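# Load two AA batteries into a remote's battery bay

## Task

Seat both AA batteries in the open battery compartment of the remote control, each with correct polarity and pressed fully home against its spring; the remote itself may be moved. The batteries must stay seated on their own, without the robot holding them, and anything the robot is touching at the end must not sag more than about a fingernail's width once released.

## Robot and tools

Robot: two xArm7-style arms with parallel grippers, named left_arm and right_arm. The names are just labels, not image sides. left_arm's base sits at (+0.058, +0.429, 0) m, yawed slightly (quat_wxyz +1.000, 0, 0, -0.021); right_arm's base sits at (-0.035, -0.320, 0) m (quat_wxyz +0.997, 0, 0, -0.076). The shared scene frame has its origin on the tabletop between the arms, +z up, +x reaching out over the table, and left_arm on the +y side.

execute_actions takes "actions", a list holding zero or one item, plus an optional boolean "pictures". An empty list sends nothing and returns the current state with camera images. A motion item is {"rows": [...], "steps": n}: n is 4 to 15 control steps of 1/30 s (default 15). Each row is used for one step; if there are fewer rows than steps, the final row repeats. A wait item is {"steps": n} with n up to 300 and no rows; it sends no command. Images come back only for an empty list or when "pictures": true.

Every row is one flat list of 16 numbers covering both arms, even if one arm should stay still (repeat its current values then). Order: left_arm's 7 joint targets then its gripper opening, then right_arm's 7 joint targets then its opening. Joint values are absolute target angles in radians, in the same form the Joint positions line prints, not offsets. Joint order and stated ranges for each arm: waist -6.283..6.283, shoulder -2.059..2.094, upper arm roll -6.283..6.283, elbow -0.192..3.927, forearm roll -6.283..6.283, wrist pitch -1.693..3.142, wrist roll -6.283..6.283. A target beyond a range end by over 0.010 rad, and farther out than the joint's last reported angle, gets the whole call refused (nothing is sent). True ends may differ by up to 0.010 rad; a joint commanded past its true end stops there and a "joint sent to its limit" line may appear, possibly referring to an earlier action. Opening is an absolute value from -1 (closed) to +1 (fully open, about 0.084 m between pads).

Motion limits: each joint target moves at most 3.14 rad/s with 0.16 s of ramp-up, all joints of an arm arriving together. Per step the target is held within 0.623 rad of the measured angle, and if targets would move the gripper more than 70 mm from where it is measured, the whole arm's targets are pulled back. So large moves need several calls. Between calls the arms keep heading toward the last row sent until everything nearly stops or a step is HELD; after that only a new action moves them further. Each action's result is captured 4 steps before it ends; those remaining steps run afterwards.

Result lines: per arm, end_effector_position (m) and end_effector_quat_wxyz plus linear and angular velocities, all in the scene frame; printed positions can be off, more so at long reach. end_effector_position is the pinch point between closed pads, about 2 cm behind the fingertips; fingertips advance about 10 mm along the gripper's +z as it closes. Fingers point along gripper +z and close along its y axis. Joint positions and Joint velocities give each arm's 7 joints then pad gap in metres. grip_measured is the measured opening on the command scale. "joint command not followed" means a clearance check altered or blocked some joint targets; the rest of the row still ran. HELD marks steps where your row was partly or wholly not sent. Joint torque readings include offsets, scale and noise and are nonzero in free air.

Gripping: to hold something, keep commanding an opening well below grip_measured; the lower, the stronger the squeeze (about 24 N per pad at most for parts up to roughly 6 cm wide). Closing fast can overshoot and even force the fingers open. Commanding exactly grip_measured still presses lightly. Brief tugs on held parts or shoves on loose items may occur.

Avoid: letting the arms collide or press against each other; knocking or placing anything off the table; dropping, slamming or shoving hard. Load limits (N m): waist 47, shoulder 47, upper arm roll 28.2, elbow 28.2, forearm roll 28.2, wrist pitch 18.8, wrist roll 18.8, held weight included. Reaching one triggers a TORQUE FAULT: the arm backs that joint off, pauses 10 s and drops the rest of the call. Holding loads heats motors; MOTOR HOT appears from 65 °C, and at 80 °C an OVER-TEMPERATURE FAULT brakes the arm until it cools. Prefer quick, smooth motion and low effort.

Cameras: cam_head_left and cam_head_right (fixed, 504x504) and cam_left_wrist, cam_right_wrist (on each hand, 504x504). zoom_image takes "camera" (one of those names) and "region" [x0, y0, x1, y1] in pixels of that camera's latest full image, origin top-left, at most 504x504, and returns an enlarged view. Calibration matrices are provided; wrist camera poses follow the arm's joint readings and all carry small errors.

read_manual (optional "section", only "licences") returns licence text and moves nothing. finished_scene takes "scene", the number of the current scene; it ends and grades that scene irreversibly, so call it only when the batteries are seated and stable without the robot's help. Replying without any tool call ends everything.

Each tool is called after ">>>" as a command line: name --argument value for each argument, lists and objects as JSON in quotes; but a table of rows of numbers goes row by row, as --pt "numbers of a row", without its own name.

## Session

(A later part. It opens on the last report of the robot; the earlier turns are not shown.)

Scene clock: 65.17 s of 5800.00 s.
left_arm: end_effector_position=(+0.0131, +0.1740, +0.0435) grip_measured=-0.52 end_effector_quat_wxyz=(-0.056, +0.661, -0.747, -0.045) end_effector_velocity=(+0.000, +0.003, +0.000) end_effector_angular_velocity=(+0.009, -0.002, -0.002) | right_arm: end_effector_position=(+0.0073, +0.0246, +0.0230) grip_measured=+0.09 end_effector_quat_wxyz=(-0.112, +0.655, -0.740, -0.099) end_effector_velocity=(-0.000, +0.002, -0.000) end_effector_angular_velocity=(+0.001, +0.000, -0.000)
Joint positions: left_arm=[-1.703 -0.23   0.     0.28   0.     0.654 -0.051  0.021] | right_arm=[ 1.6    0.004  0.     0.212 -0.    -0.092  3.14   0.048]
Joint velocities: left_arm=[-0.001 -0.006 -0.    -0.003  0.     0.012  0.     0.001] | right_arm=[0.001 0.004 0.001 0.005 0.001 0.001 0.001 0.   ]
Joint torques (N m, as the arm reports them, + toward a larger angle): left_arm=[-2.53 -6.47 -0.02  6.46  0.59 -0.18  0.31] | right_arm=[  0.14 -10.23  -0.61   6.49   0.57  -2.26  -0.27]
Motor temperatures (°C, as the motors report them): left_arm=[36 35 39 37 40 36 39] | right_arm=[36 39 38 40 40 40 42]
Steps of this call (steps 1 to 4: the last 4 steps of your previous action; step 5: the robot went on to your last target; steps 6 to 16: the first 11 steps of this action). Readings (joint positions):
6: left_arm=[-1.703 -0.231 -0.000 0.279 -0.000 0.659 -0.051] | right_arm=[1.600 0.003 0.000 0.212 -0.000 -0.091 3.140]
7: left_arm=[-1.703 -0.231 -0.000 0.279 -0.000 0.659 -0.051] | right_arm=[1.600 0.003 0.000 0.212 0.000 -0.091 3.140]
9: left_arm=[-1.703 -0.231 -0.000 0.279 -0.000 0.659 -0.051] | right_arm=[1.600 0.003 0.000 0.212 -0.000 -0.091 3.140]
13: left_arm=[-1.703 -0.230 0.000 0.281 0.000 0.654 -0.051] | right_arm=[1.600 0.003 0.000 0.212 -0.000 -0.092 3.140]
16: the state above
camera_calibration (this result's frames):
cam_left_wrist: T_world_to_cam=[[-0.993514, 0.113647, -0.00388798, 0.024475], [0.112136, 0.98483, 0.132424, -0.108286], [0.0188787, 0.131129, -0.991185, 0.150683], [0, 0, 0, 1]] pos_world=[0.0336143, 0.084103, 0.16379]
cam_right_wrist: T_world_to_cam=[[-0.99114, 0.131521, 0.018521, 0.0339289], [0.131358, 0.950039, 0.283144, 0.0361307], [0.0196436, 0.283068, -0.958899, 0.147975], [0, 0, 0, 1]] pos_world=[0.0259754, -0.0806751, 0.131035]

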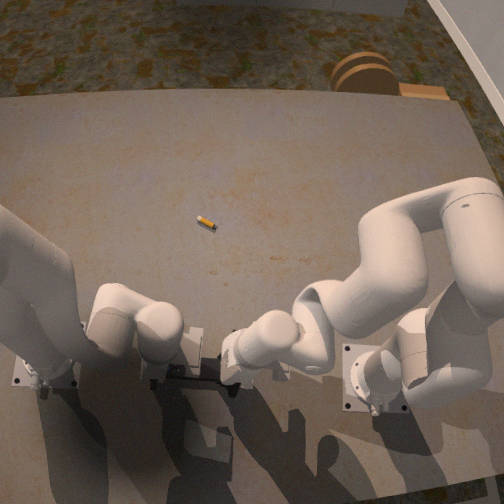

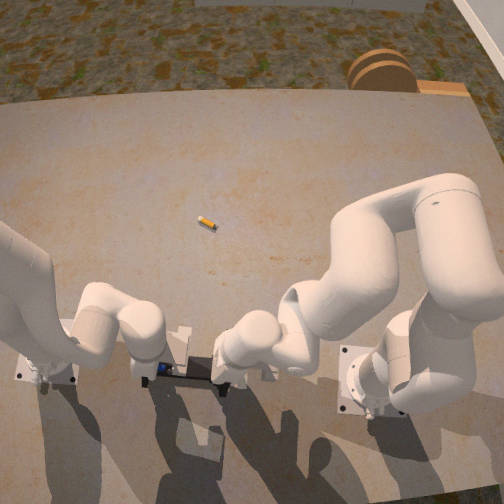

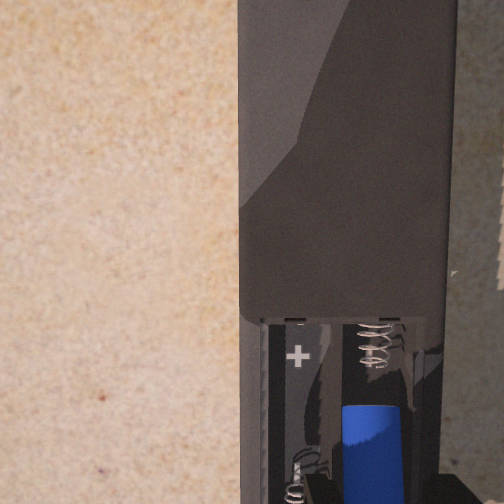

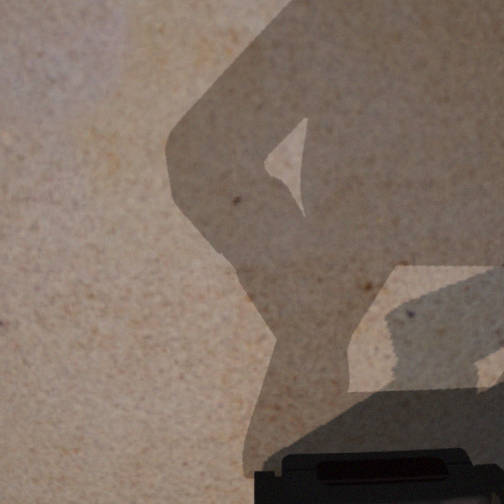

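>>> execute_actions --actions '[{"rows":[[-1.703,-0.2309,0,0.2778,0,0.6587,-0.051,-0.3,1.6,0.0031,0,0.2116,0,-0.0915,3.14,-0.3],[-1.703,-0.2309,0,0.2778,0,0.6587,-0.051,0,1.6,0.0031,0,0.2116,0,-0.0915,3.14,-0.3],[-1.703,-0.27,0,0.26,0,0.66,-0.051,0,1.6,0.0031,0,0.2116,0,-0.0915,3.14,-0.3],[-1.703,-0.33,0,0.23,0,0.665,-0.051,0,1.6,0.0031,0,0.2116,0,-0.0915,3.14,-0.3],[-1.703,-0.43,0,0.19,0,0.68,-0.051,0,1.6,0.0031,0,0.2116,0,-0.0915,3.14,-0.3],[-1.703,-0.5347,0,0.157,0,0.6917,-0.051,0,1.6,0.0031,0,0.2116,0,-0.0915,3.14,-0.3],[-1.703,-0.5347,0,0.157,0,0.6917,-0.051,0,1.6,0.0031,0,0.2116,0,-0.0915,3.14,-0.3],[-1.703,-0.7,0,0.1,0,0.8,-0.051,-0.5,1.6,0.0031,0,0.2116,0,-0.0915,3.14,-0.3],[-1.703,-0.9885,0,0.0096,0,0.998,-0.051,-0.5,1.6,0.0031,0,0.2116,0,-0.0915,3.14,-0.3]],"steps":15}]'

>>> execute_actions --actions '[{"steps":10}]' --pictures true

Scene clock: 66.10 s of 5800.00 s.
left_arm: end_effector_position=(+0.0161, +0.1916, +0.0918) grip_measured=-0.52 end_effector_quat_wxyz=(+0.013, +0.662, -0.749, +0.010) end_effector_velocity=(+0.036, +0.208, +0.248) end_effector_angular_velocity=(-0.719, +0.126, -0.003) | right_arm: end_effector_position=(+0.0074, +0.0244, +0.0230) grip_measured=+0.09 end_effector_quat_wxyz=(-0.112, +0.655, -0.741, -0.099) end_effector_velocity=(-0.001, +0.000, +0.000) end_effector_angular_velocity=(+0.000, -0.000, +0.004)
Joint positions: left_arm=[-1.703 -0.664  0.     0.114  0.     0.746 -0.051  0.021] | right_arm=[ 1.6    0.003 -0.     0.211  0.    -0.091  3.14   0.048]
Joint velocities: left_arm=[-0.002 -2.947 -0.002 -0.927 -0.001  1.289  0.    -0.009] | right_arm=[ 0.001  0.     0.002  0.001 -0.002  0.    -0.     0.   ]
Joint torques (N m, as the arm reports them, + toward a larger angle): left_arm=[-2.38 -5.09  0.3   8.56  0.44  0.07  0.15] | right_arm=[  0.66 -10.68   0.14   6.12   0.33  -1.9   -0.39]
Motor temperatures (°C, as the motors report them): left_arm=[36 35 39 37 40 36 39] | right_arm=[36 39 38 40 40 40 42]
Steps of this call (steps 1 to 4: the last 4 steps of your previous action; steps 5 to 15: the robot went on to your last target; steps 16 to 17: nothing new was sent; steps 18 to 28: the first 11 steps of this action). Readings (joint positions):
18: left_arm=[-1.703 -0.231 -0.000 0.278 0.000 0.659 -0.051] | right_arm=[1.600 0.003 0.000 0.212 -0.000 -0.092 3.140]
19: left_arm=[-1.703 -0.230 0.000 0.276 0.000 0.660 -0.051] | right_arm=[1.600 0.003 -0.000 0.212 0.000 -0.092 3.140]
21: left_arm=[-1.703 -0.236 -0.000 0.269 -0.000 0.661 -0.051] | right_arm=[1.600 0.003 -0.001 0.212 0.000 -0.092 3.140]
25: left_arm=[-1.703 -0.423 0.000 0.193 0.000 0.678 -0.051] | right_arm=[1.600 0.003 -0.000 0.211 0.000 -0.091 3.140]
28: the state above

Scene clock: 66.43 s of 5800.00 s.
left_arm: end_effector_position=(+0.0249, +0.2416, +0.0996) grip_measured=-0.52 end_effector_quat_wxyz=(-0.001, +0.662, -0.749, -0.001) end_effector_velocity=(-0.000, -0.002, +0.002) end_effector_angular_velocity=(-0.000, -0.000, +0.000) | right_arm: end_effector_position=(+0.0073, +0.0244, +0.0230) grip_measured=+0.09 end_effector_quat_wxyz=(-0.112, +0.655, -0.740, -0.099) end_effector_velocity=(-0.000, +0.000, +0.000) end_effector_angular_velocity=(+0.001, -0.000, +0.001)
Joint positions: left_arm=[-1.703 -0.985  0.     0.01   0.     0.997 -0.051  0.021] | right_arm=[ 1.6    0.003 -0.     0.212  0.    -0.091  3.14   0.048]
Joint velocities: left_arm=[ 0.     0.007  0.     0.009  0.     0.002 -0.     0.   ] | right_arm=[ 0.001 -0.    -0.     0.001 -0.     0.    -0.     0.   ]
Joint torques (N m, as the arm reports them, + toward a larger angle): left_arm=[-2.12 -0.29  0.83 10.97  0.54 -0.98  0.12] | right_arm=[  0.9  -10.61   0.23   6.19   0.23  -1.95  -0.34]
Motor temperatures (°C, as the motors report them): left_arm=[36 35 39 37 40 36 39] | right_arm=[36 39 38 40 40 40 42]
Kept back: nothing.
Steps of this call (steps 1 to 4: the last 4 steps of your previous action; steps 5 to 10: the robot went on to your last target). Readings (joint positions):
1: left_arm=[-1.703 -0.762 -0.000 0.085 0.000 0.798 -0.051] | right_arm=[1.600 0.003 -0.000 0.212 0.000 -0.091 3.140]
2: left_arm=[-1.703 -0.847 -0.000 0.059 0.000 0.861 -0.051] | right_arm=[1.600 0.003 -0.000 0.212 0.000 -0.091 3.140]
4: left_arm=[-1.703 -0.957 -0.000 0.020 0.000 0.959 -0.051] | right_arm=[1.600 0.003 -0.000 0.212 0.000 -0.091 3.140]
8: left_arm=[-1.703 -0.987 0.000 0.009 -0.000 0.997 -0.051] | right_arm=[1.600 0.003 -0.000 0.212 0.000 -0.091 3.140]
10: the state above
camera_calibration (this result's frames):
cam_left_wrist: T_world_to_cam=[[-0.993469, 0.114002, 0.00469458, 0.0277868], [0.113958, 0.993447, -0.00870663, -0.171673], [-0.00565639, -0.00811479, -0.999951, 0.232391], [0, 0, 0, 1]] pos_world=[0.0484833, 0.169266, 0.230754]
cam_right_wrist: T_world_to_cam=[[-0.991079, 0.131982, 0.0185494, 0.0340438], [0.131811, 0.950028, 0.282971, 0.0363455], [0.0197245, 0.282891, -0.958949, 0.148042], [0, 0, 0, 1]] pos_world=[0.0260293, -0.0809022, 0.131049]

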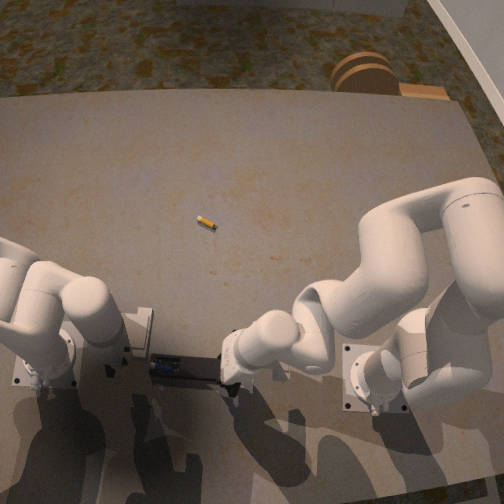

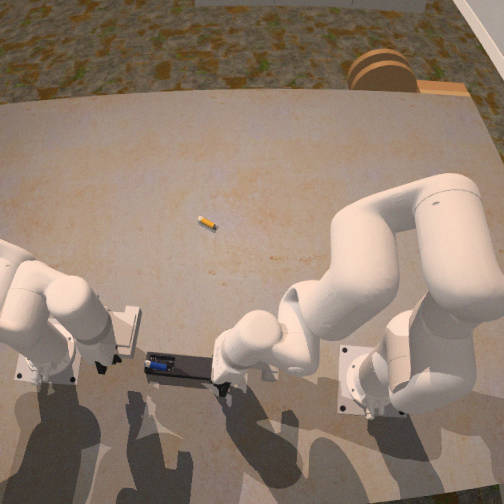

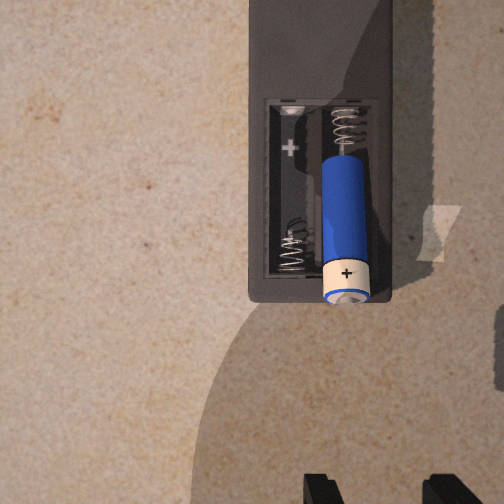

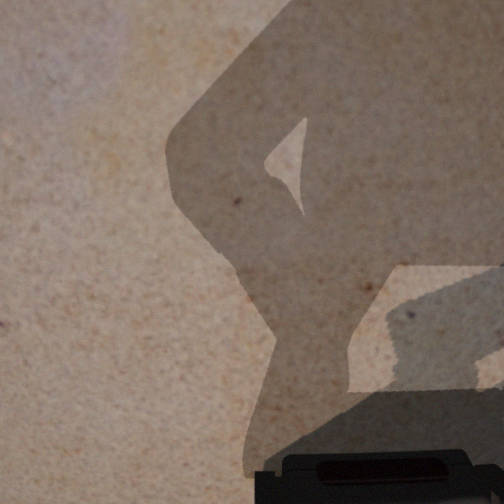

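>>> execute_actions --actions '[{"rows":[[-1.70,-0.7,0,0.17,0,1.04,-0.051,-1,1.6,0.0031,0,0.2116,0,-0.0915,3.14,-0.3],[-1.70,-0.4,0,0.33,0,1.085,-0.051,-1,1.6,0.0031,0,0.2116,0,-0.0915,3.14,-0.3],[-1.70,-0.1354,0,0.4905,0,1.1259,-0.051,-1,1.6,0.0031,0,0.2116,0,-0.0915,3.14,-0.3],[-1.70,-0.1354,0,0.4905,0,1.1259,-0.051,-1,1.6,0.0031,0,0.2116,0,-0.0915,3.14,-0.3],[-1.70,-0.1354,0,0.4905,0,1.1259,-0.051,-1,1.6,0.0031,0,0.2116,0,-0.0915,3.14,-0.3],[-1.70,-0.1354,0,0.4905,0,1.1259,-0.051,-1,1.6,0.0031,0,0.2116,0,-0.0915,3.14,-0.3],[-1.70,-0.1354,0,0.4905,0,1.1259,-0.051,-1,1.6,0.0031,0,0.2116,0,-0.0915,3.14,-0.3],[-1.70,-0.1354,0,0.4905,0,1.1259,-0.051,-1,1.6,0.0031,0,0.2116,0,-0.0915,3.14,-0.3],[-1.70,-0.1354,0,0.4905,0,1.1259,-0.051,-1,1.6,0.0031,0,0.2116,0,-0.0915,3.14,-0.3],[-1.70,-0.11,0,0.485,0,1.095,-0.051,-1,1.6,0.0031,0,0.2116,0,-0.0915,3.14,-0.3],[-1.70,-0.085,0,0.48,0,1.065,-0.051,-1,1.6,0.0031,0,0.2116,0,-0.0915,3.14,-0.3],[-1.70,-0.065,0,0.476,0,1.04,-0.051,-1,1.6,0.0031,0,0.2116,0,-0.0915,3.14,-0.3],[-1.70,-0.0499,0,0.4726,0,1.0225,-0.051,-1,1.6,0.0031,0,0.2116,0,-0.0915,3.14,-0.3]],"steps":15}]'

>>> execute_actions --actions '[{"steps":10}]' --pictures true

Scene clock: 68.00 s of 5800.00 s.
left_arm: end_effector_position=(+0.0197, +0.2082, +0.0898) grip_measured=-1.00 end_effector_quat_wxyz=(-0.156, +0.650, -0.733, -0.125) end_effector_velocity=(+0.002, -0.001, -0.291) end_effector_angular_velocity=(+1.531, -0.262, +0.011) | right_arm: end_effector_position=(+0.0072, +0.0244, +0.0230) grip_measured=+0.09 end_effector_quat_wxyz=(-0.112, +0.656, -0.740, -0.099) end_effector_velocity=(+0.000, -0.000, -0.000) end_effector_angular_velocity=(-0.000, +0.000, -0.001)
Joint positions: left_arm=[-1.7   -0.269  0.     0.43   0.     1.102 -0.051  0.   ] | right_arm=[ 1.6    0.003  0.     0.212 -0.    -0.092  3.14   0.048]
Joint velocities: left_arm=[ 0.007  2.396  0.003  0.964 -0.002  0.121  0.001  0.   ] | right_arm=[-0.     0.    -0.    -0.     0.001 -0.001 -0.    -0.   ]
Joint torques (N m, as the arm reports them, + toward a larger angle): left_arm=[ -2.18 -17.69  -0.11   5.26   0.64  -0.04   0.1 ] | right_arm=[  0.23 -10.54  -0.2    6.03   0.34  -1.87  -0.3 ]
Motor temperatures (°C, as the motors report them): left_arm=[36 35 39 38 40 36 39] | right_arm=[36 39 38 40 40 40 42]
Steps of this call (steps 1 to 30: the robot went on to your last target; steps 31 to 36: nothing new was sent; steps 37 to 47: the first 11 steps of this action). Readings (joint positions):
37: left_arm=[-1.703 -0.988 -0.000 0.010 0.000 0.998 -0.051] | right_arm=[1.600 0.003 0.000 0.212 -0.000 -0.092 3.140]
38: left_arm=[-1.703 -0.981 -0.000 0.014 0.000 1.000 -0.051] | right_arm=[1.600 0.003 0.000 0.212 -0.000 -0.092 3.140]
40: left_arm=[-1.702 -0.914 -0.000 0.051 -0.000 1.011 -0.051] | right_arm=[1.600 0.003 0.000 0.212 -0.000 -0.092 3.140]
44: left_arm=[-1.701 -0.559 0.000 0.282 0.000 1.068 -0.051] | right_arm=[1.600 0.003 0.000 0.212 -0.000 -0.092 3.140]
47: the state above

Scene clock: 68.33 s of 5800.00 s.
left_arm: end_effector_position=(+0.0198, +0.2092, +0.0478) grip_measured=-1.00 end_effector_quat_wxyz=(-0.192, +0.643, -0.725, -0.153) end_effector_velocity=(-0.002, -0.015, +0.006) end_effector_angular_velocity=(-0.036, +0.006, +0.002) | right_arm: end_effector_position=(+0.0072, +0.0244, +0.0230) grip_measured=+0.09 end_effector_quat_wxyz=(-0.112, +0.655, -0.740, -0.099) end_effector_velocity=(+0.000, +0.000, +0.000) end_effector_angular_velocity=(+0.000, -0.001, +0.002)
Joint positions: left_arm=[-1.7   -0.054 -0.     0.472  0.     1.023 -0.051  0.   ] | right_arm=[ 1.6    0.003  0.     0.212 -0.    -0.092  3.14   0.048]
Joint velocities: left_arm=[ 0.001 -0.008  0.     0.022 -0.    -0.006 -0.001  0.   ] | right_arm=[-0.001 -0.001 -0.    -0.    -0.002 -0.    -0.001  0.   ]
Joint torques (N m, as the arm reports them, + toward a larger angle): left_arm=[ -1.93 -10.13   0.3    7.91   0.61  -0.07   0.16] | right_arm=[  0.02 -10.67  -0.58   5.88   0.52  -1.87  -0.31]
Motor temperatures (°C, as the motors report them): left_arm=[36 35 39 37 40 36 39] | right_arm=[36 39 38 40 40 40 42]
Kept back: nothing.
Steps of this call (steps 1 to 4: the last 4 steps of your previous action; steps 5 to 10: the robot went on to your last target). Readings (joint positions):
1: left_arm=[-1.700 -0.196 0.000 0.456 0.000 1.102 -0.051] | right_arm=[1.600 0.003 0.000 0.212 -0.000 -0.092 3.140]
2: left_arm=[-1.700 -0.139 0.000 0.470 0.000 1.092 -0.051] | right_arm=[1.600 0.003 0.000 0.212 -0.000 -0.092 3.140]
4: left_arm=[-1.700 -0.068 0.000 0.470 -0.000 1.046 -0.051] | right_arm=[1.600 0.003 0.000 0.212 -0.000 -0.092 3.140]
8: left_arm=[-1.700 -0.052 -0.000 0.469 -0.000 1.024 -0.051] | right_arm=[1.600 0.003 0.000 0.212 -0.000 -0.092 3.140]
10: the state above
camera_calibration (this result's frames):
cam_left_wrist: T_world_to_cam=[[-0.992917, 0.116321, -0.0242121, 0.027561], [0.0917223, 0.879962, 0.466106, -0.13787], [0.0755236, 0.460583, -0.884398, 0.075108], [0, 0, 0, 1]] pos_world=[0.0343391, 0.0835209, 0.131355]
cam_right_wrist: T_world_to_cam=[[-0.991145, 0.131486, 0.0185198, 0.0339181], [0.131328, 0.950092, 0.282979, 0.0363314], [0.0196124, 0.282906, -0.958947, 0.148032], [0, 0, 0, 1]] pos_world=[0.0259432, -0.080857, 0.131045]

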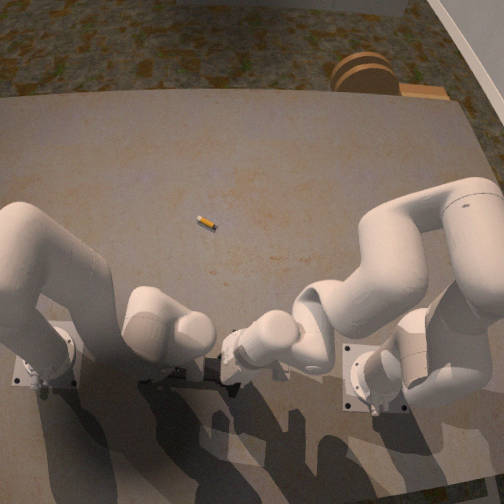

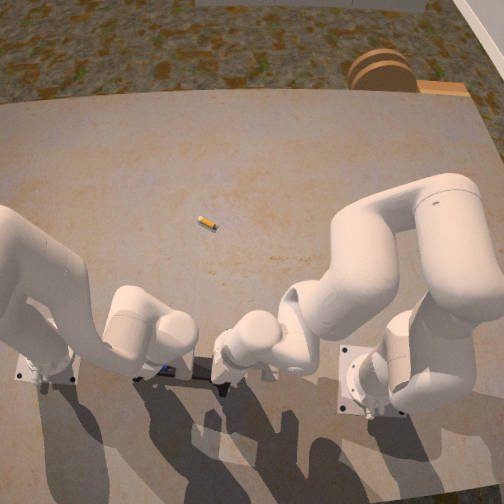

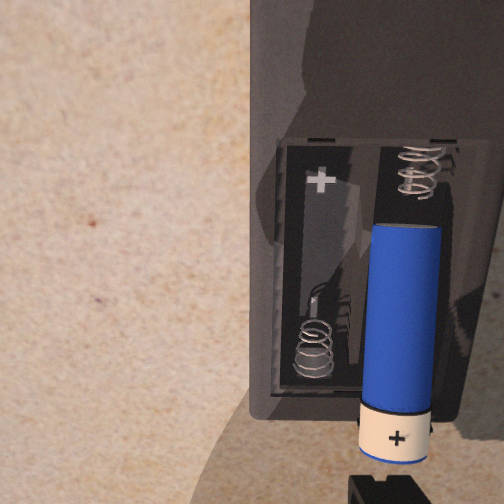

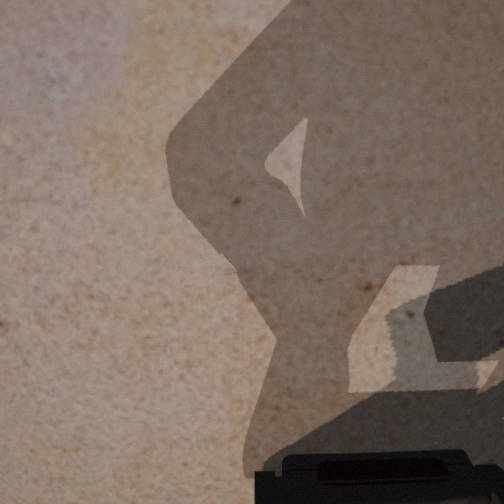

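>>> execute_actions --actions '[{"rows":[[-1.70,-0.045,0,0.4788,0,1.0235,-0.051,-1,1.6,0.0031,0,0.2116,0,-0.0915,3.14,-0.3],[-1.70,-0.04,0,0.485,0,1.0245,-0.051,-1,1.6,0.0031,0,0.2116,0,-0.0915,3.14,-0.3],[-1.70,-0.035,0,0.4912,0,1.0256,-0.051,-1,1.6,0.0031,0,0.2116,0,-0.0915,3.14,-0.3],[-1.70,-0.03,0,0.4974,0,1.0266,-0.051,-1,1.6,0.0031,0,0.2116,0,-0.0915,3.14,-0.3],[-1.70,-0.024,0,0.5036,0,1.0277,-0.051,-1,1.6,0.0031,0,0.2116,0,-0.0915,3.14,-0.3],[-1.70,-0.019,0,0.51,0,1.0287,-0.051,-1,1.6,0.0031,0,0.2116,0,-0.0915,3.14,-0.3],[-1.70,-0.014,0,0.516,0,1.03,-0.051,-1,1.6,0.0031,0,0.2116,0,-0.0915,3.14,-0.3],[-1.70,-0.009,0,0.5223,0,1.031,-0.051,-1,1.6,0.0031,0,0.2116,0,-0.0915,3.14,-0.3],[-1.70,-0.0035,0,0.5286,0,1.032,-0.051,-1,1.6,0.0031,0,0.2116,0,-0.0915,3.14,-0.3],[-1.70,0.002,0,0.535,0,1.033,-0.051,-1,1.6,0.0031,0,0.2116,0,-0.0915,3.14,-0.3]],"steps":15}]' --pictures true

Scene clock: 68.97 s of 5800.00 s.
left_arm: end_effector_position=(+0.0172, +0.1936, +0.0472) grip_measured=-1.00 end_effector_quat_wxyz=(-0.193, +0.643, -0.725, -0.154) end_effector_velocity=(-0.008, -0.046, -0.002) end_effector_angular_velocity=(-0.002, +0.001, -0.002) | right_arm: end_effector_position=(+0.0073, +0.0244, +0.0230) grip_measured=+0.09 end_effector_quat_wxyz=(-0.112, +0.655, -0.740, -0.099) end_effector_velocity=(-0.000, +0.001, +0.000) end_effector_angular_velocity=(+0.002, +0.000, -0.000)
Joint positions: left_arm=[-1.7   -0.003  0.     0.529  0.     1.032 -0.051  0.   ] | right_arm=[ 1.6    0.003  0.     0.212  0.    -0.091  3.14   0.048]
Joint velocities: left_arm=[-0.001  0.138 -0.     0.159 -0.     0.019  0.     0.   ] | right_arm=[ 0.001  0.     0.     0.001  0.001 -0.001  0.     0.   ]
Joint torques (N m, as the arm reports them, + toward a larger angle): left_arm=[ -1.81 -13.22   0.33   7.79   0.56  -0.02   0.19] | right_arm=[  0.   -10.66  -0.67   6.06   0.45  -1.92  -0.32]
Motor temperatures (°C, as the motors report them): left_arm=[36 35 39 37 40 36 39] | right_arm=[36 39 38 40 40 40 42]
Steps of this call (steps 1 to 8: the robot went on to your last target; steps 9 to 19: the first 11 steps of this action). Readings (joint positions):
9: left_arm=[-1.700 -0.051 -0.000 0.473 -0.000 1.023 -0.051] | right_arm=[1.600 0.003 0.000 0.212 -0.000 -0.091 3.140]
10: left_arm=[-1.700 -0.048 -0.000 0.475 -0.000 1.023 -0.051] | right_arm=[1.600 0.003 0.000 0.212 -0.000 -0.091 3.140]
12: left_arm=[-1.700 -0.040 -0.000 0.485 -0.000 1.025 -0.051] | right_arm=[1.600 0.003 0.000 0.212 -0.000 -0.091 3.140]
16: left_arm=[-1.700 -0.019 0.000 0.511 0.000 1.029 -0.051] | right_arm=[1.600 0.003 0.000 0.212 -0.000 -0.091 3.140]
19: the state above
camera_calibration (this result's frames):
cam_left_wrist: T_world_to_cam=[[-0.992938, 0.116103, -0.0243629, 0.026802], [0.0912284, 0.878581, 0.4688, -0.123512], [0.0758337, 0.463267, -0.882968, 0.0813614], [0, 0, 0, 1]] pos_world=[0.0317106, 0.0677115, 0.130395]
cam_right_wrist: T_world_to_cam=[[-0.991103, 0.131796, 0.0185447, 0.0339893], [0.131632, 0.950055, 0.282962, 0.0363454], [0.0196749, 0.282886, -0.958952, 0.148037], [0, 0, 0, 1]] pos_world=[0.0259901, -0.0808875, 0.131046]

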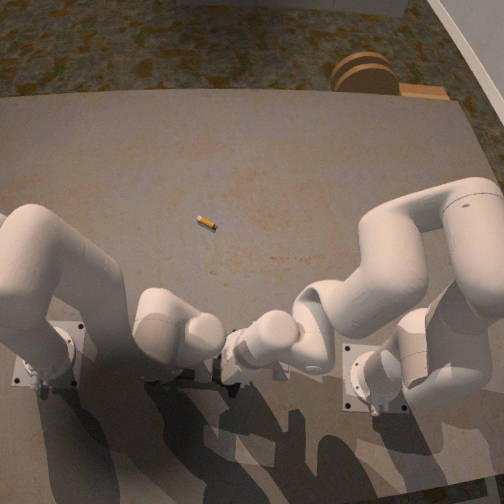

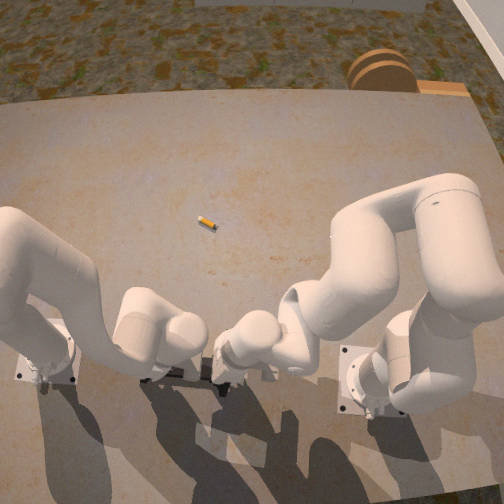

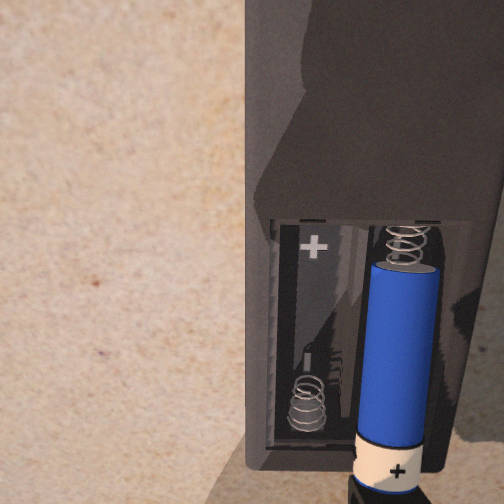

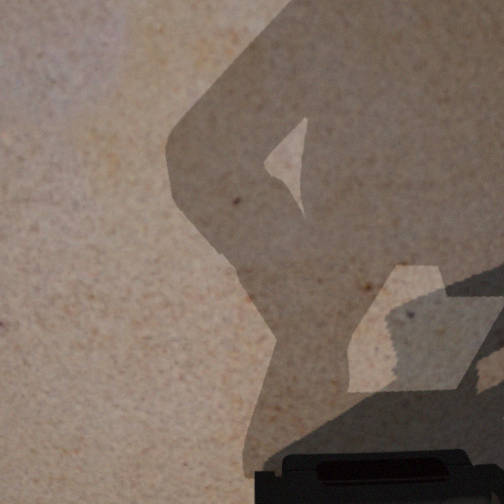

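Working. Continue to r=.250.

>>> execute_actions --actions '[{"rows":[[-1.70,0.005,0,0.5385,0,1.0336,-0.051,-1,1.6,0.0031,0,0.2116,0,-0.0915,3.14,-0.3],[-1.70,0.008,0,0.542,0,1.0343,-0.051,-1,1.6,0.0031,0,0.2116,0,-0.0915,3.14,-0.3],[-1.70,0.0107,0,0.5456,0,1.035,-0.051,-1,1.6,0.0031,0,0.2116,0,-0.0915,3.14,-0.3],[-1.70,0.0136,0,0.549,0,1.0355,-0.051,-1,1.6,0.0031,0,0.2116,0,-0.0915,3.14,-0.3],[-1.70,0.0165,0,0.5526,0,1.036,-0.051,-1,1.6,0.0031,0,0.2116,0,-0.0915,3.14,-0.3],[-1.70,0.0194,0,0.556,0,1.0368,-0.051,-1,1.6,0.0031,0,0.2116,0,-0.0915,3.14,-0.3],[-1.70,0.0222,0,0.5596,0,1.0374,-0.051,-1,1.6,0.0031,0,0.2116,0,-0.0915,3.14,-0.3],[-1.70,0.025,0,0.563,0,1.038,-0.051,-1,1.6,0.0031,0,0.2116,0,-0.0915,3.14,-0.3],[-1.70,0.028,0,0.5667,0,1.0387,-0.051,-1,1.6,0.0031,0,0.2116,0,-0.0915,3.14,-0.3],[-1.70,0.0309,0,0.5702,0,1.0393,-0.051,-1,1.6,0.0031,0,0.2116,0,-0.0915,3.14,-0.3]],"steps":15}]' --pictures true

Scene clock: 69.60 s of 5800.00 s.
left_arm: end_effector_position=(+0.0156, +0.1846, +0.0466) grip_measured=-1.00 end_effector_quat_wxyz=(-0.195, +0.642, -0.725, -0.156) end_effector_velocity=(-0.003, -0.022, -0.002) end_effector_angular_velocity=(+0.004, -0.001, -0.002) | right_arm: end_effector_position=(+0.0073, +0.0243, +0.0230) grip_measured=+0.09 end_effector_quat_wxyz=(-0.112, +0.655, -0.740, -0.099) end_effector_velocity=(-0.000, +0.000, +0.001) end_effector_angular_velocity=(+0.002, -0.000, -0.000)
Joint positions: left_arm=[-1.7    0.029 -0.     0.565 -0.     1.041 -0.051  0.   ] | right_arm=[ 1.6    0.003 -0.     0.211 -0.    -0.091  3.14   0.048]
Joint velocities: left_arm=[0.002 0.073 0.    0.083 0.002 0.014 0.002 0.   ] | right_arm=[ 0.001 -0.001 -0.    -0.     0.    -0.001  0.     0.   ]
Joint torques (N m, as the arm reports them, + toward a larger angle): left_arm=[ -1.55 -13.43   0.32  10.12   0.74  -1.65   0.1 ] | right_arm=[-0.01 -9.73 -0.57  6.5   0.52 -1.97 -0.27]
Motor temperatures (°C, as the motors report them): left_arm=[36 35 39 37 40 36 39] | right_arm=[36 39 38 40 40 40 42]
Steps of this call (steps 1 to 4: the last 4 steps of your previous action; steps 5 to 8: the robot went on to your last target; steps 9 to 19: the first 11 steps of this action). Readings (joint positions):
9: left_arm=[-1.700 0.002 -0.000 0.535 -0.000 1.033 -0.051] | right_arm=[1.600 0.003 0.000 0.212 0.000 -0.091 3.140]
10: left_arm=[-1.700 0.003 -0.000 0.536 -0.000 1.034 -0.051] | right_arm=[1.600 0.003 0.000 0.212 0.000 -0.091 3.140]
12: left_arm=[-1.700 0.008 -0.000 0.542 -0.000 1.035 -0.051] | right_arm=[1.600 0.003 -0.000 0.212 -0.000 -0.091 3.140]
16: left_arm=[-1.700 0.020 -0.000 0.555 -0.000 1.038 -0.051] | right_arm=[1.600 0.003 -0.000 0.211 -0.000 -0.091 3.140]
19: the state above
camera_calibration (this result's frames):
cam_left_wrist: T_world_to_cam=[[-0.992909, 0.116301, -0.0245938, 0.0262287], [0.0909369, 0.87638, 0.472957, -0.114991], [0.0765589, 0.467367, -0.880742, 0.0842556], [0, 0, 0, 1]] pos_world=[0.0300491, 0.0583475, 0.129239]
cam_right_wrist: T_world_to_cam=[[-0.991095, 0.13186, 0.0185262, 0.0340305], [0.13169, 0.950074, 0.282875, 0.0364488], [0.0196986, 0.282795, -0.958978, 0.148068], [0, 0, 0, 1]] pos_world=[0.0260108, -0.0809894, 0.131053]

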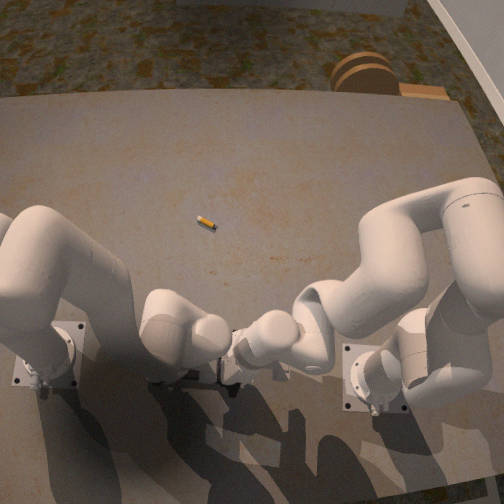

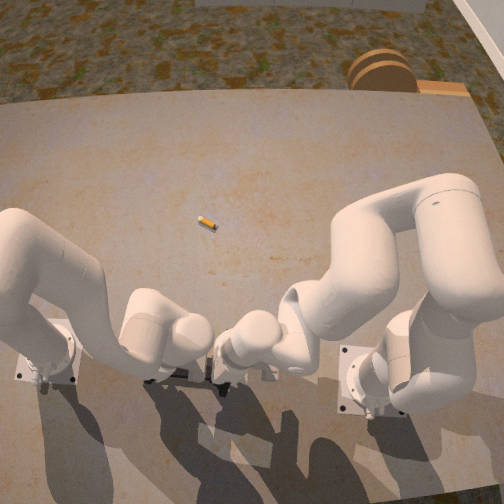

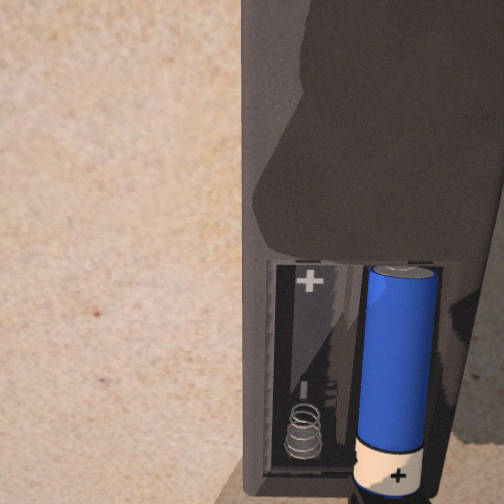

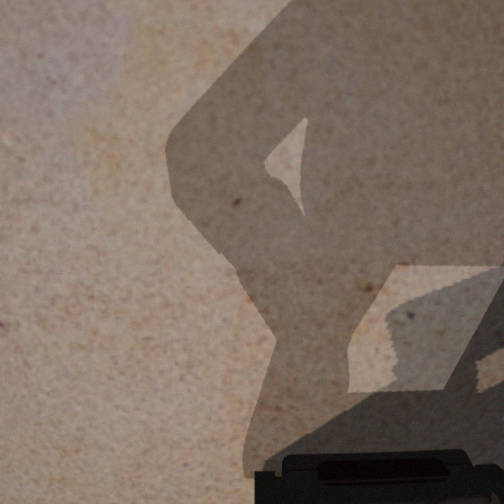

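>>> execute_actions --actions '[{"rows":[[-1.70,0.032,0,0.57,0,1.038,-0.051,-1,1.6,0.0031,0,0.2116,0,-0.0915,3.14,-0.3],[-1.70,0.033,0,0.5695,0,1.0365,-0.051,-1,1.6,0.0031,0,0.2116,0,-0.0915,3.14,-0.3],[-1.70,0.034,0,0.569,0,1.035,-0.051,-1,1.6,0.0031,0,0.2116,0,-0.0915,3.14,-0.3],[-1.70,0.035,0,0.5686,0,1.0335,-0.051,-1,1.6,0.0031,0,0.2116,0,-0.0915,3.14,-0.3],[-1.70,0.036,0,0.5682,0,1.032,-0.051,-1,1.6,0.0031,0,0.2116,0,-0.0915,3.14,-0.3],[-1.70,0.037,0,0.5678,0,1.0305,-0.051,-1,1.6,0.0031,0,0.2116,0,-0.0915,3.14,-0.3],[-1.70,0.0384,0,0.5672,0,1.0288,-0.051,-1,1.6,0.0031,0,0.2116,0,-0.0915,3.14,-0.3]],"steps":15}]' --pictures true

Scene clock: 70.53 s of 5800.00 s.
left_arm: end_effector_position=(+0.0154, +0.1832, +0.0449) grip_measured=-1.00 end_effector_quat_wxyz=(-0.194, +0.643, -0.725, -0.155) end_effector_velocity=(+0.000, +0.001, -0.001) end_effector_angular_velocity=(+0.007, -0.002, +0.001) | right_arm: end_effector_position=(+0.0073, +0.0243, +0.0230) grip_measured=+0.09 end_effector_quat_wxyz=(-0.112, +0.655, -0.740, -0.099) end_effector_velocity=(-0.000, -0.001, -0.000) end_effector_angular_velocity=(-0.001, -0.000, +0.001)
Joint positions: left_arm=[-1.7    0.037 -0.     0.568 -0.     1.035 -0.051  0.   ] | right_arm=[ 1.6    0.003 -0.     0.211  0.    -0.091  3.14   0.048]
Joint velocities: left_arm=[ 0.     0.004  0.     0.001  0.     0.004 -0.001  0.   ] | right_arm=[ 0.    -0.    -0.    -0.001 -0.001  0.001  0.     0.   ]
Joint torques (N m, as the arm reports them, + toward a larger angle): left_arm=[ -1.52 -11.63   0.58  12.22   0.93  -4.77   0.08] | right_arm=[ 0.22 -8.57 -0.34  7.32  0.45 -2.21 -0.21]
Motor temperatures (°C, as the motors report them): left_arm=[36 35 39 38 40 36 39] | right_arm=[36 39 38 40 40 40 42]
Steps of this call (steps 1 to 4: the last 4 steps of your previous action; steps 5 to 15: the robot went on to your last target; steps 16 to 17: nothing new was sent; steps 18 to 28: the first 11 steps of this action). Readings (joint positions):
18: left_arm=[-1.700 0.031 -0.000 0.569 -0.000 1.040 -0.051] | right_arm=[1.600 0.003 -0.000 0.211 0.000 -0.091 3.140]
19: left_arm=[-1.700 0.032 -0.000 0.569 -0.000 1.040 -0.051] | right_arm=[1.600 0.003 -0.000 0.211 0.000 -0.091 3.140]
21: left_arm=[-1.700 0.033 -0.000 0.568 -0.000 1.037 -0.051] | right_arm=[1.600 0.003 -0.000 0.211 0.000 -0.091 3.140]
25: left_arm=[-1.700 0.036 -0.000 0.568 -0.000 1.034 -0.051] | right_arm=[1.600 0.003 -0.000 0.211 0.000 -0.091 3.140]
28: the state above
camera_calibration (this result's frames):
cam_left_wrist: T_world_to_cam=[[-0.99292, 0.116227, -0.0245327, 0.0261379], [0.0909996, 0.87699, 0.471813, -0.112965], [0.0763525, 0.46624, -0.881357, 0.0836899], [0, 0, 0, 1]] pos_world=[0.0298427, 0.057012, 0.1277]
cam_right_wrist: T_world_to_cam=[[-0.991094, 0.13187, 0.0185427, 0.0340151], [0.131703, 0.950059, 0.282916, 0.0363969], [0.0196915, 0.282839, -0.958965, 0.148053], [0, 0, 0, 1]] pos_world=[0.0260031, -0.08094, 0.13105]

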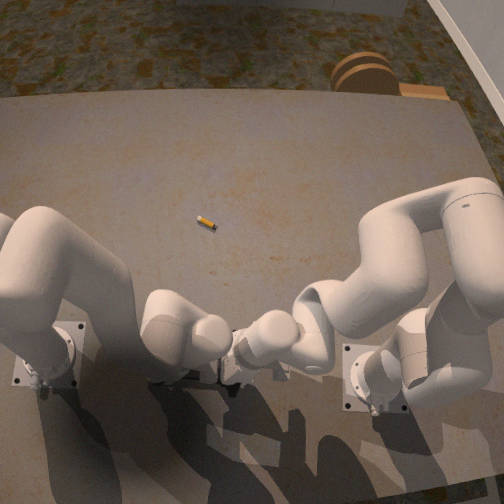

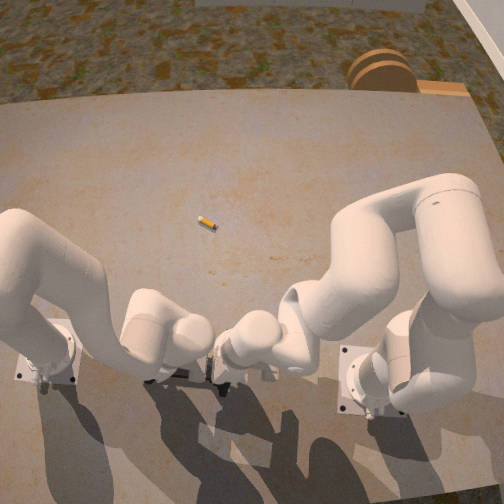

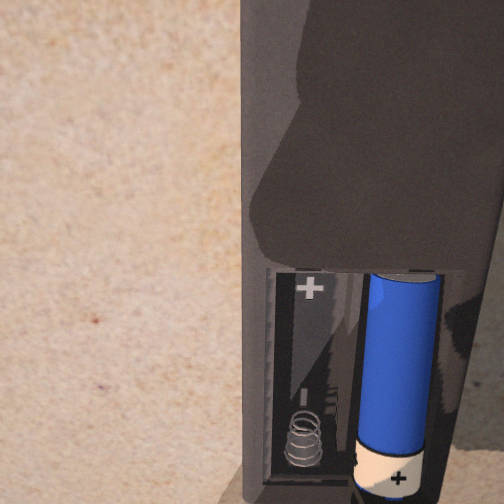

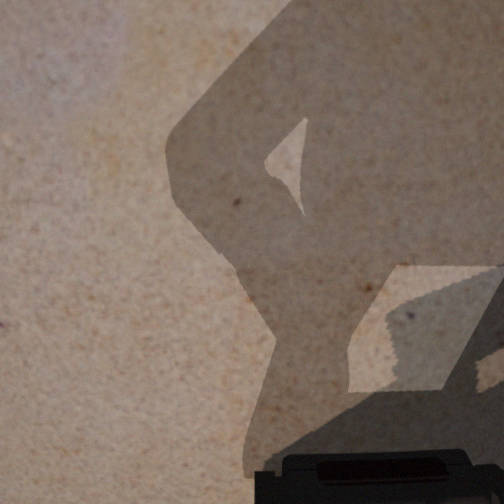

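>>> zoom_image --camera "cam_left_wrist" --region '[240, 380, 480, 504]'

Region (240, 380, 480, 504) of cam_left_wrist's 504x504 image, scaled by 2.100, with more detail than that image has; it fills the top 260 rows of this view, and the rest is white.

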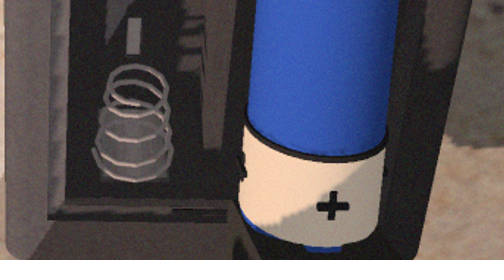

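>>> execute_actions --actions '[{"rows":[[-1.70,0.035,0,0.566,0,1.031,-0.051,-1,1.6,0.0031,0,0.2116,0,-0.0915,3.14,-0.3],[-1.70,0.032,0,0.564,0,1.032,-0.051,-1,1.6,0.0031,0,0.2116,0,-0.0915,3.14,-0.3],[-1.70,0.029,0,0.562,0,1.033,-0.051,-1,1.6,0.0031,0,0.2116,0,-0.0915,3.14,-0.3],[-1.70,0.026,0,0.560,0,1.034,-0.051,-1,1.6,0.0031,0,0.2116,0,-0.0915,3.14,-0.3],[-1.70,0.023,0,0.558,0,1.035,-0.051,-1,1.6,0.0031,0,0.2116,0,-0.0915,3.14,-0.3],[-1.70,0.020,0,0.556,0,1.036,-0.051,-1,1.6,0.0031,0,0.2116,0,-0.0915,3.14,-0.3],[-1.70,0.018,0,0.5546,0,1.0366,-0.051,-1,1.6,0.0031,0,0.2116,0,-0.0915,3.14,-0.3]],"steps":15}]' --pictures true

Scene clock: 71.53 s of 5800.00 s.
left_arm: end_effector_position=(+0.0160, +0.1861, +0.0467) grip_measured=-1.00 end_effector_quat_wxyz=(-0.193, +0.643, -0.725, -0.154) end_effector_velocity=(+0.000, +0.001, +0.002) end_effector_angular_velocity=(+0.003, -0.001, -0.001) | right_arm: end_effector_position=(+0.0073, +0.0244, +0.0230) grip_measured=+0.09 end_effector_quat_wxyz=(-0.112, +0.655, -0.740, -0.099) end_effector_velocity=(-0.000, -0.000, +0.000) end_effector_angular_velocity=(+0.000, +0.000, +0.000)
Joint positions: left_arm=[-1.7    0.019  0.     0.555  0.     1.034 -0.051  0.   ] | right_arm=[ 1.6    0.003 -0.     0.212  0.    -0.091  3.14   0.048]
Joint velocities: left_arm=[ 0.001 -0.007 -0.001  0.     0.001  0.01   0.001  0.   ] | right_arm=[ 0.001 -0.     0.    -0.     0.    -0.     0.     0.   ]
Joint torques (N m, as the arm reports them, + toward a larger angle): left_arm=[ -1.78 -12.89   0.36  10.26   0.79  -1.27   0.05] | right_arm=[ 0.33 -8.38 -0.23  7.52  0.49 -2.34 -0.26]
Motor temperatures (°C, as the motors report them): left_arm=[36 35 39 38 40 36 39] | right_arm=[36 38 38 40 40 40 42]
Steps of this call (steps 1 to 4: the last 4 steps of your previous action; steps 5 to 15: the robot went on to your last target; steps 16 to 19: nothing new was sent; steps 20 to 30: the first 11 steps of this action). Readings (joint positions):
20: left_arm=[-1.700 0.038 -0.000 0.568 -0.000 1.035 -0.051] | right_arm=[1.600 0.003 -0.000 0.212 0.000 -0.091 3.140]
21: left_arm=[-1.700 0.036 -0.000 0.567 -0.000 1.035 -0.051] | right_arm=[1.600 0.003 -0.000 0.212 0.000 -0.091 3.140]
23: left_arm=[-1.700 0.032 0.000 0.564 0.000 1.034 -0.051] | right_arm=[1.600 0.003 -0.000 0.212 0.000 -0.091 3.140]
27: left_arm=[-1.700 0.022 0.000 0.557 0.000 1.033 -0.051] | right_arm=[1.600 0.003 -0.000 0.212 -0.000 -0.091 3.140]
30: the state above
camera_calibration (this result's frames):
cam_left_wrist: T_world_to_cam=[[-0.992959, 0.115926, -0.0243699, 0.0264783], [0.091137, 0.879012, 0.468009, -0.116574], [0.0756759, 0.462492, -0.883388, 0.0846448], [0, 0, 0, 1]] pos_world=[0.0305105, 0.0602526, 0.129977]
cam_right_wrist: T_world_to_cam=[[-0.9911, 0.131824, 0.018538, 0.0340059], [0.131658, 0.95006, 0.282935, 0.0363572], [0.0196855, 0.282857, -0.95896, 0.148034], [0, 0, 0, 1]] pos_world=[0.0260023, -0.0808968, 0.131042]

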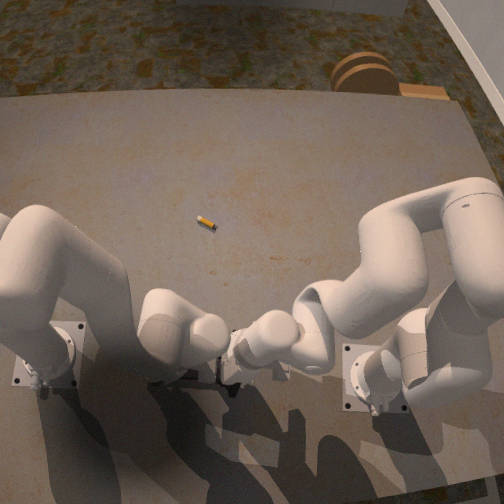

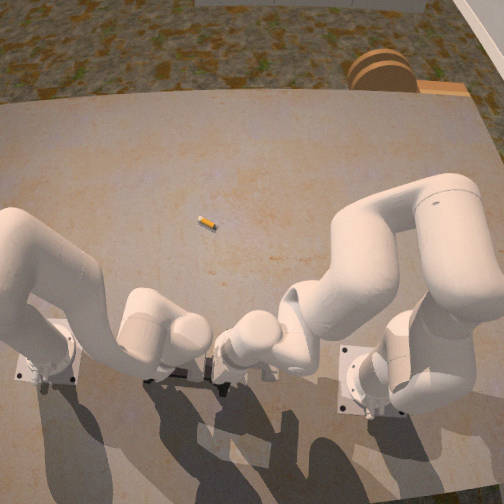

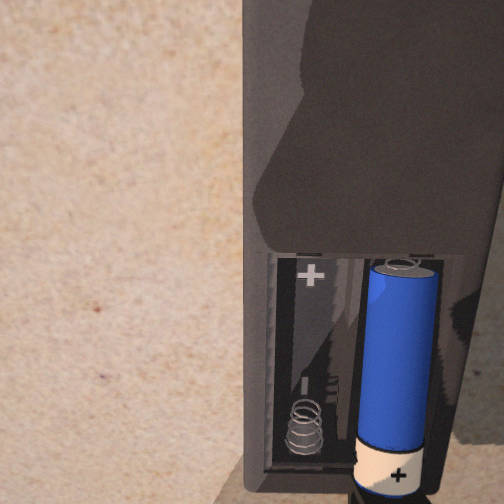

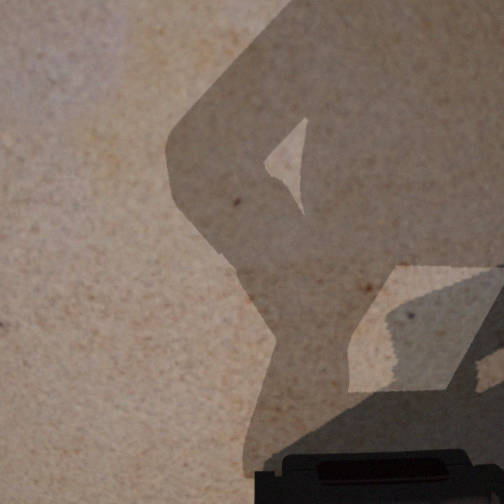

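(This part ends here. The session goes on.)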